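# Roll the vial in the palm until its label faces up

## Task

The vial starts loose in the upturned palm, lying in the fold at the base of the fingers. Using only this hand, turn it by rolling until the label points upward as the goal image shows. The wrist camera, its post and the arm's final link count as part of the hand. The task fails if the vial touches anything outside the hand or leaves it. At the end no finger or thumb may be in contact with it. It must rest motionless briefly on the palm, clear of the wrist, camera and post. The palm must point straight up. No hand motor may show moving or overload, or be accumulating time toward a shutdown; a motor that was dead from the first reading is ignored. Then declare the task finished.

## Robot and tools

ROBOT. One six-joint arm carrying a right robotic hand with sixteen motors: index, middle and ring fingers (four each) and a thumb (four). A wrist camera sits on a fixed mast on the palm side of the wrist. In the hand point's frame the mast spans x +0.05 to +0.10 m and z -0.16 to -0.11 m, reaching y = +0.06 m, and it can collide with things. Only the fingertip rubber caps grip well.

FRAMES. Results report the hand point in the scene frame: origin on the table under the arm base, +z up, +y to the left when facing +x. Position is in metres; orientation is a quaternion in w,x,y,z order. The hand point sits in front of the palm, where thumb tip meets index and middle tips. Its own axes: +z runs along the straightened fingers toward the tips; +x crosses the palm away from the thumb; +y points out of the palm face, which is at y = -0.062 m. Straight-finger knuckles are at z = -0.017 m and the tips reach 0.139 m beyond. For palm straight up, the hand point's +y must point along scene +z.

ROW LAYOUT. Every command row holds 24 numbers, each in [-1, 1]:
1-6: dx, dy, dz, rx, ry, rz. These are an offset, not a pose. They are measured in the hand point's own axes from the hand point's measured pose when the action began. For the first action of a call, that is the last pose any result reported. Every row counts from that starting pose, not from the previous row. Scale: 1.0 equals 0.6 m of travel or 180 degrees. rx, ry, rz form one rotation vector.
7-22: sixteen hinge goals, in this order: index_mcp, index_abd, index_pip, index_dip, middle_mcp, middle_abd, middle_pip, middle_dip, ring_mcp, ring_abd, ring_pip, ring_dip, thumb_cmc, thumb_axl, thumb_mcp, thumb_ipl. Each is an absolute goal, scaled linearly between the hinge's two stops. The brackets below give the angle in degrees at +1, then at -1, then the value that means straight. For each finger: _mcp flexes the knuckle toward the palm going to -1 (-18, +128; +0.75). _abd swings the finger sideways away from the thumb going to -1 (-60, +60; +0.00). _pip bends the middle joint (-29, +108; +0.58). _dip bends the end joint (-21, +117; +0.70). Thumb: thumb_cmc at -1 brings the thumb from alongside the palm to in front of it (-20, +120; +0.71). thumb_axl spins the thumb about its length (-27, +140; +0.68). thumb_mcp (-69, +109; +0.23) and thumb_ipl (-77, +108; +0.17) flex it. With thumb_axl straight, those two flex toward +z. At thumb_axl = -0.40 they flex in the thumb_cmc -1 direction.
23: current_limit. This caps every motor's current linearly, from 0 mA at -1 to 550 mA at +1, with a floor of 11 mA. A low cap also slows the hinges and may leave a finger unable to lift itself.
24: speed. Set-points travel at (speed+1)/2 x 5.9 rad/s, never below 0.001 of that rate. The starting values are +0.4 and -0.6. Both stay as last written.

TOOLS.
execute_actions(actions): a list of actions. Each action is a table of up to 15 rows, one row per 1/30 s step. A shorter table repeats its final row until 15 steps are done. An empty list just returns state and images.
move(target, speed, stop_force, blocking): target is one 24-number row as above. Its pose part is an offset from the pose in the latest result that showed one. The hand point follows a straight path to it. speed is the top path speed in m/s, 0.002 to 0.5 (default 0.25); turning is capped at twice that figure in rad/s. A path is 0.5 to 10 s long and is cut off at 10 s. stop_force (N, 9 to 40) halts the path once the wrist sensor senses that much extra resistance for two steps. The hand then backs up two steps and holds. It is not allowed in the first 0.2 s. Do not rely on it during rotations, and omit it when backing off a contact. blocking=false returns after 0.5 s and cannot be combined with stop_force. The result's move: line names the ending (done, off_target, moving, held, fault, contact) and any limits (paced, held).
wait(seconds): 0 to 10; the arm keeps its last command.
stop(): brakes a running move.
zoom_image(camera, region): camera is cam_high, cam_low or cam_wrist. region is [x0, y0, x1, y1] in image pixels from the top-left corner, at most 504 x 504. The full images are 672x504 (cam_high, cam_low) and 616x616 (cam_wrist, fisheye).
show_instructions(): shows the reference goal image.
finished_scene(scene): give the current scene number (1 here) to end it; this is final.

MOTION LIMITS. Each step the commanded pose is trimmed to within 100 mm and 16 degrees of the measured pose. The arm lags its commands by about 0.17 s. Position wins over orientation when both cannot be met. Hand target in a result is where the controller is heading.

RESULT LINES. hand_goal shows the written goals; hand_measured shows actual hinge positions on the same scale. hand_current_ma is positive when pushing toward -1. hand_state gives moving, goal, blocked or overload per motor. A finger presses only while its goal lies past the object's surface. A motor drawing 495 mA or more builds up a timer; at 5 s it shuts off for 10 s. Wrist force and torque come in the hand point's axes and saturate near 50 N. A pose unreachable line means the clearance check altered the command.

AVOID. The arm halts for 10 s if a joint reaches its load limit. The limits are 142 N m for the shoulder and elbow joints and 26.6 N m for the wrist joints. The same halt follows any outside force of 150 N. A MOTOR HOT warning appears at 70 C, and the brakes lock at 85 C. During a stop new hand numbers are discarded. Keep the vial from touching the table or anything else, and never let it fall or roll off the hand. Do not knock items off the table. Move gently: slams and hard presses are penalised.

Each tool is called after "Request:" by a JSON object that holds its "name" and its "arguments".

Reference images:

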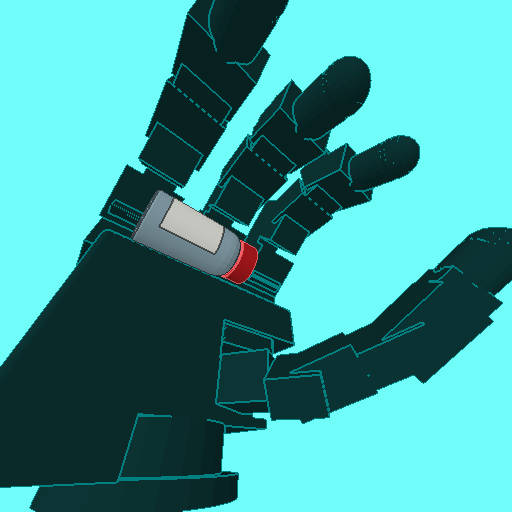

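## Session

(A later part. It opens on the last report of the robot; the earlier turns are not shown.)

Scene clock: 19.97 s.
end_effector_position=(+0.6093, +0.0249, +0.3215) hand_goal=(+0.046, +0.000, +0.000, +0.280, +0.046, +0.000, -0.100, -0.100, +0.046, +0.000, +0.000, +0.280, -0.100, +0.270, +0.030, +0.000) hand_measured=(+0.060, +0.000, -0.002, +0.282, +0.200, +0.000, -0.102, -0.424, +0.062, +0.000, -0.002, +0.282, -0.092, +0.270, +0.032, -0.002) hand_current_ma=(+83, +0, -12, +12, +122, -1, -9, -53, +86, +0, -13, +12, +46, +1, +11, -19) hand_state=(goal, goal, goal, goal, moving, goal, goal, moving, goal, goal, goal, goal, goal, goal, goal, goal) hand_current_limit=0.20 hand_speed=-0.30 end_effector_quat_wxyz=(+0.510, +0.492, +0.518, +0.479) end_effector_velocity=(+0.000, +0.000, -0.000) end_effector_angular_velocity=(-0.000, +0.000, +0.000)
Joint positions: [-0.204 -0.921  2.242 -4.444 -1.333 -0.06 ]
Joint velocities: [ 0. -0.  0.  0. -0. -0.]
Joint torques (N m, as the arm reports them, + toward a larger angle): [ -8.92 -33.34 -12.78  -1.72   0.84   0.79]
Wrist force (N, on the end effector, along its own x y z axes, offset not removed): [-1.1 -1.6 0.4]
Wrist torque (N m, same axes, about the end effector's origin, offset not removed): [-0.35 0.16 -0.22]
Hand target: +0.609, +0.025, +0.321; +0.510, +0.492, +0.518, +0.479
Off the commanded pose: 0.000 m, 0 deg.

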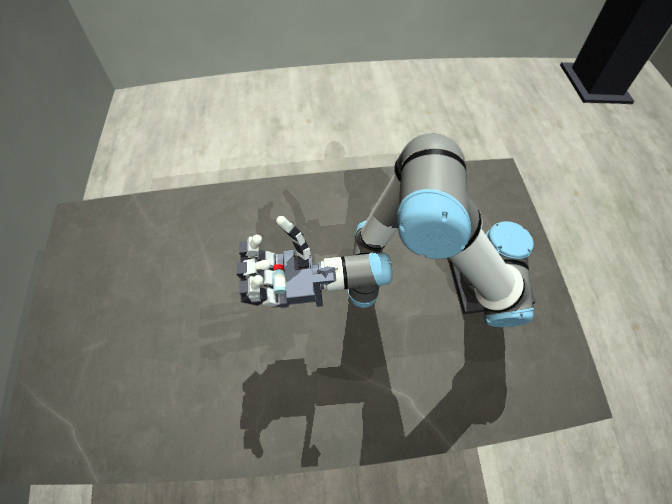

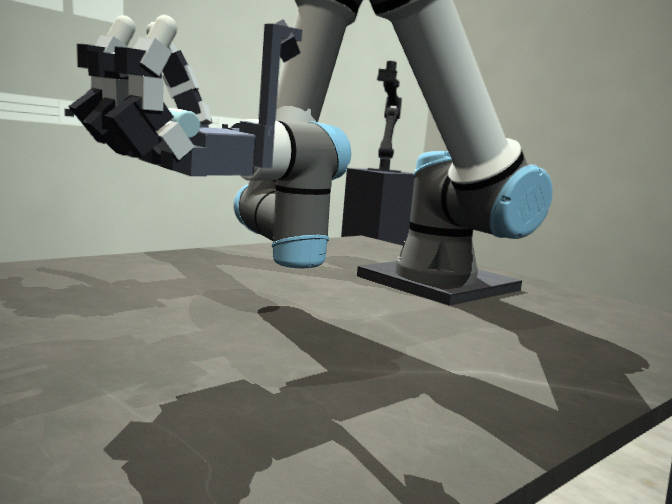

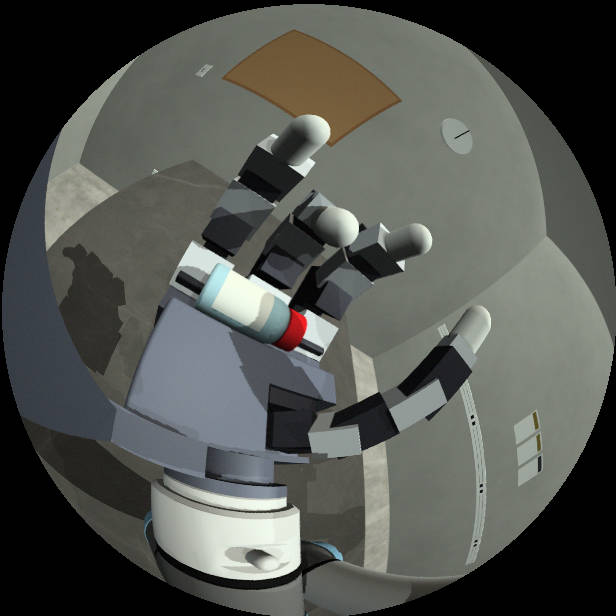

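Request:
{"name": "execute_actions", "arguments": {"actions": [[[0,0,0,0,0,0,0.046,0,0,0.28,0.12,0,-0.45,-0.9,0.046,0,0,0.28,-0.1,0.27,0.03,0,0.2,-0.7]],[[0,0,0,0,0,0,0.046,0,0,0.28,0.12,0,-0.45,-0.9,0.046,0,0,0.28,-0.1,0.27,0.03,0,0.2,-0.7]],[[0,0,0,0,0,0,0.046,0,0,0.28,0.12,0,-0.45,-0.9,0.046,0,0,0.28,-0.1,0.27,0.03,0,0.2,-0.7]],[[0,0,0,0,0,0,0.046,0,0,0.28,0.45,0,-0.45,-0.9,0.046,0,0,0.28,-0.1,0.27,0.03,0,0.2,-0.7]],[[0,0,0,0,0,0.009,0.046,0,0,0.28,0.45,0,-0.1,-0.8,0.046,0,0,0.28,-0.1,0.27,0.03,0,0.2,-0.5]],[[0,0,0,0,0,0.009,0.046,0,0,0.28,0.1,0,-0.1,-0.1,0.046,0,0,0.28,-0.1,0.27,0.03,0,0.2,-0.3]]]}}

Request:
{"name": "wait", "arguments": {"seconds": 1.5}}

Scene clock: 23.43 s.
end_effector_position=(+0.6093, +0.0249, +0.3215) hand_goal=(+0.046, +0.000, +0.000, +0.280, +0.100, +0.000, -0.100, -0.100, +0.046, +0.000, +0.000, +0.280, -0.100, +0.270, +0.030, +0.000) hand_measured=(+0.060, +0.000, -0.002, +0.282, +0.202, +0.000, -0.102, -0.424, +0.062, +0.000, -0.002, +0.282, -0.092, +0.270, +0.032, -0.002) hand_current_ma=(+83, +0, -12, +12, +122, -1, -9, -53, +86, +0, -13, +12, +46, +1, +10, -19) hand_state=(goal, goal, goal, goal, moving, goal, goal, moving, goal, goal, goal, goal, goal, goal, goal, goal) hand_current_limit=0.20 hand_speed=-0.30 end_effector_quat_wxyz=(+0.497, +0.506, +0.504, +0.493) end_effector_velocity=(-0.000, +0.000, +0.000) end_effector_angular_velocity=(+0.002, -0.000, +0.000)
Joint positions: [-0.191 -0.924  2.24  -4.44  -1.346 -0.003]
Joint velocities: [ 0.001 -0.     0.    -0.    -0.001  0.002]
Joint torques (N m, as the arm reports them, + toward a larger angle): [  8.08 -44.86 -17.14  -0.14  -1.74   2.4 ]
Wrist force (N, on the end effector, along its own x y z axes, offset not removed): [-0.7 -1.3 0.1]
Wrist torque (N m, same axes, about the end effector's origin, offset not removed): [-0.33 0.14 -0.11]
Hand target: +0.609, +0.025, +0.321; +0.497, +0.506, +0.504, +0.494
Off the commanded pose: 0.000 m, 0 deg.

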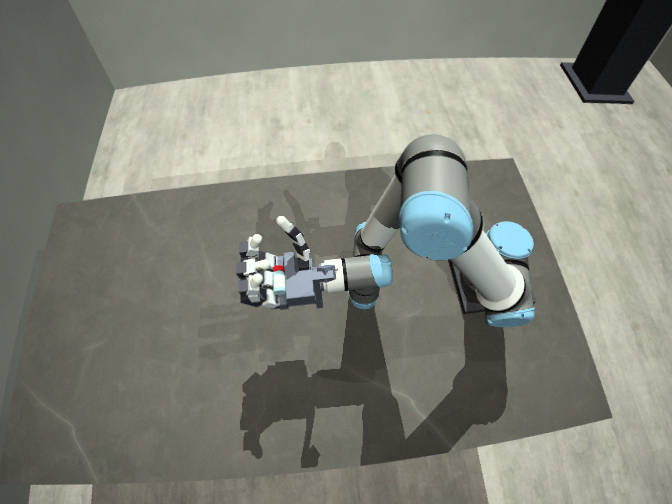

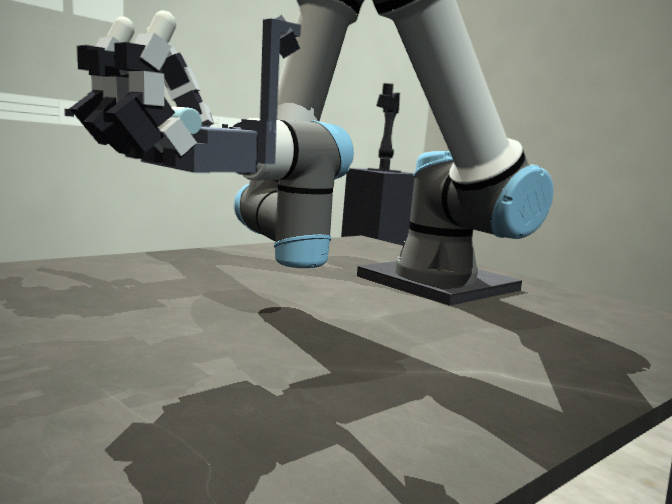

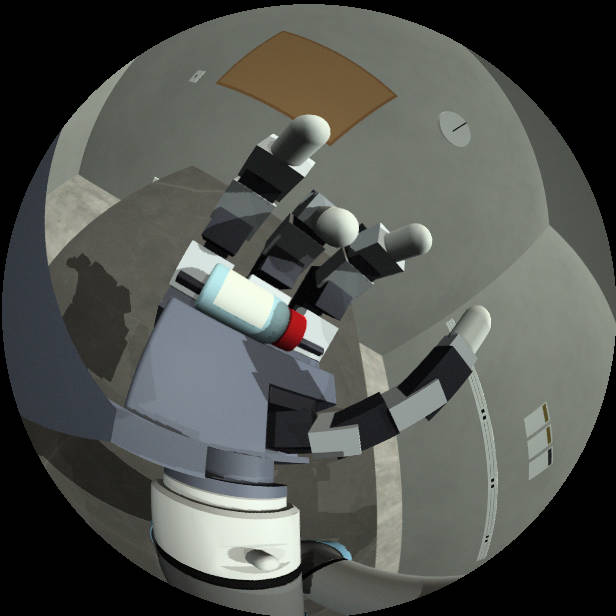

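Scene clock: 24.93 s.
end_effector_position=(+0.6093, +0.0249, +0.3215) hand_goal=(+0.046, +0.000, +0.000, +0.280, +0.100, +0.000, -0.100, -0.100, +0.046, +0.000, +0.000, +0.280, -0.100, +0.270, +0.030, +0.000) hand_measured=(+0.060, +0.000, -0.002, +0.282, +0.114, +0.000, -0.102, -0.104, +0.062, +0.000, -0.002, +0.282, -0.092, +0.270, +0.032, -0.002) hand_current_ma=(+83, +0, -12, +12, +87, -1, -9, -20, +86, +0, -13, +12, +46, +1, +10, -19) hand_state=(goal, goal, goal, goal, goal, goal, goal, goal, goal, goal, goal, goal, goal, goal, goal, goal) hand_current_limit=0.20 hand_speed=-0.30 end_effector_quat_wxyz=(+0.497, +0.506, +0.504, +0.494) end_effector_velocity=(-0.000, -0.000, +0.000) end_effector_angular_velocity=(+0.001, -0.000, -0.000)
Joint positions: [-0.191 -0.924  2.24  -4.44  -1.346 -0.003]
Joint velocities: [-0.001 -0.     0.    -0.     0.     0.002]
Joint torques (N m, as the arm reports them, + toward a larger angle): [  7.81 -44.88 -17.01  -0.15  -1.77   2.31]
Wrist force (N, on the end effector, along its own x y z axes, offset not removed): [-1.4 -0.2 -0.1]
Wrist torque (N m, same axes, about the end effector's origin, offset not removed): [-0.08 0.23 -0.21]
Hand target: +0.609, +0.025, +0.321; +0.497, +0.506, +0.504, +0.494
Off the commanded pose: 0.000 m, 0 deg.
wait: 1.50 s; at rest by 0.53 s

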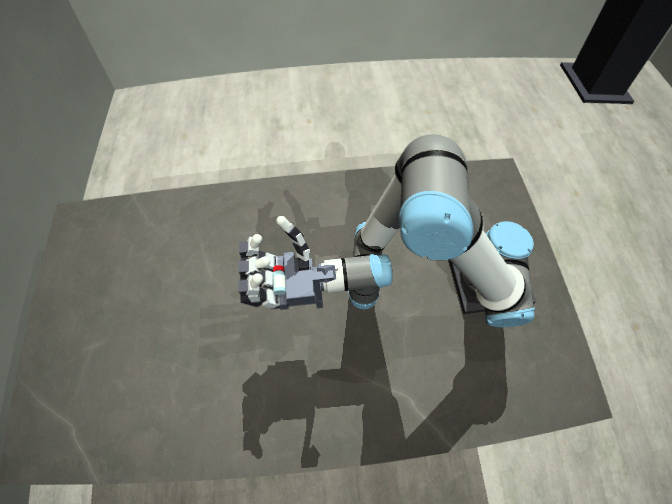

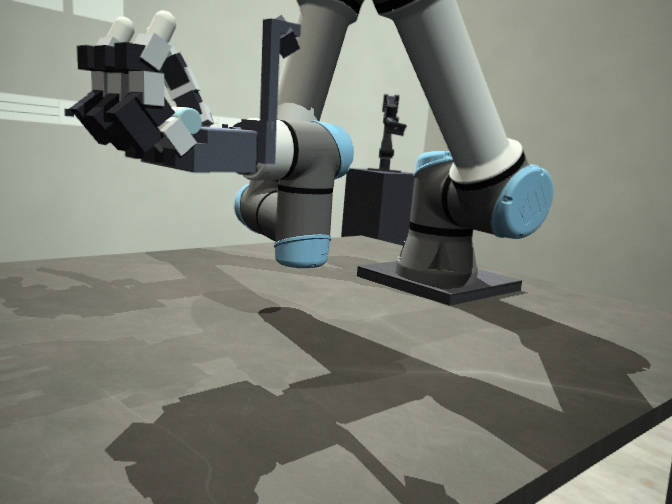

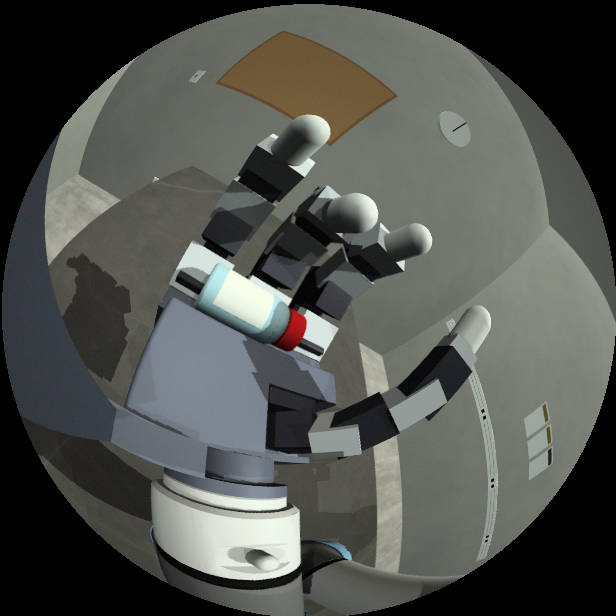

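Close to the goal view.

Request:
{"name": "finished_scene", "arguments": {"scene": 1}}

The scene is finished: the task was done.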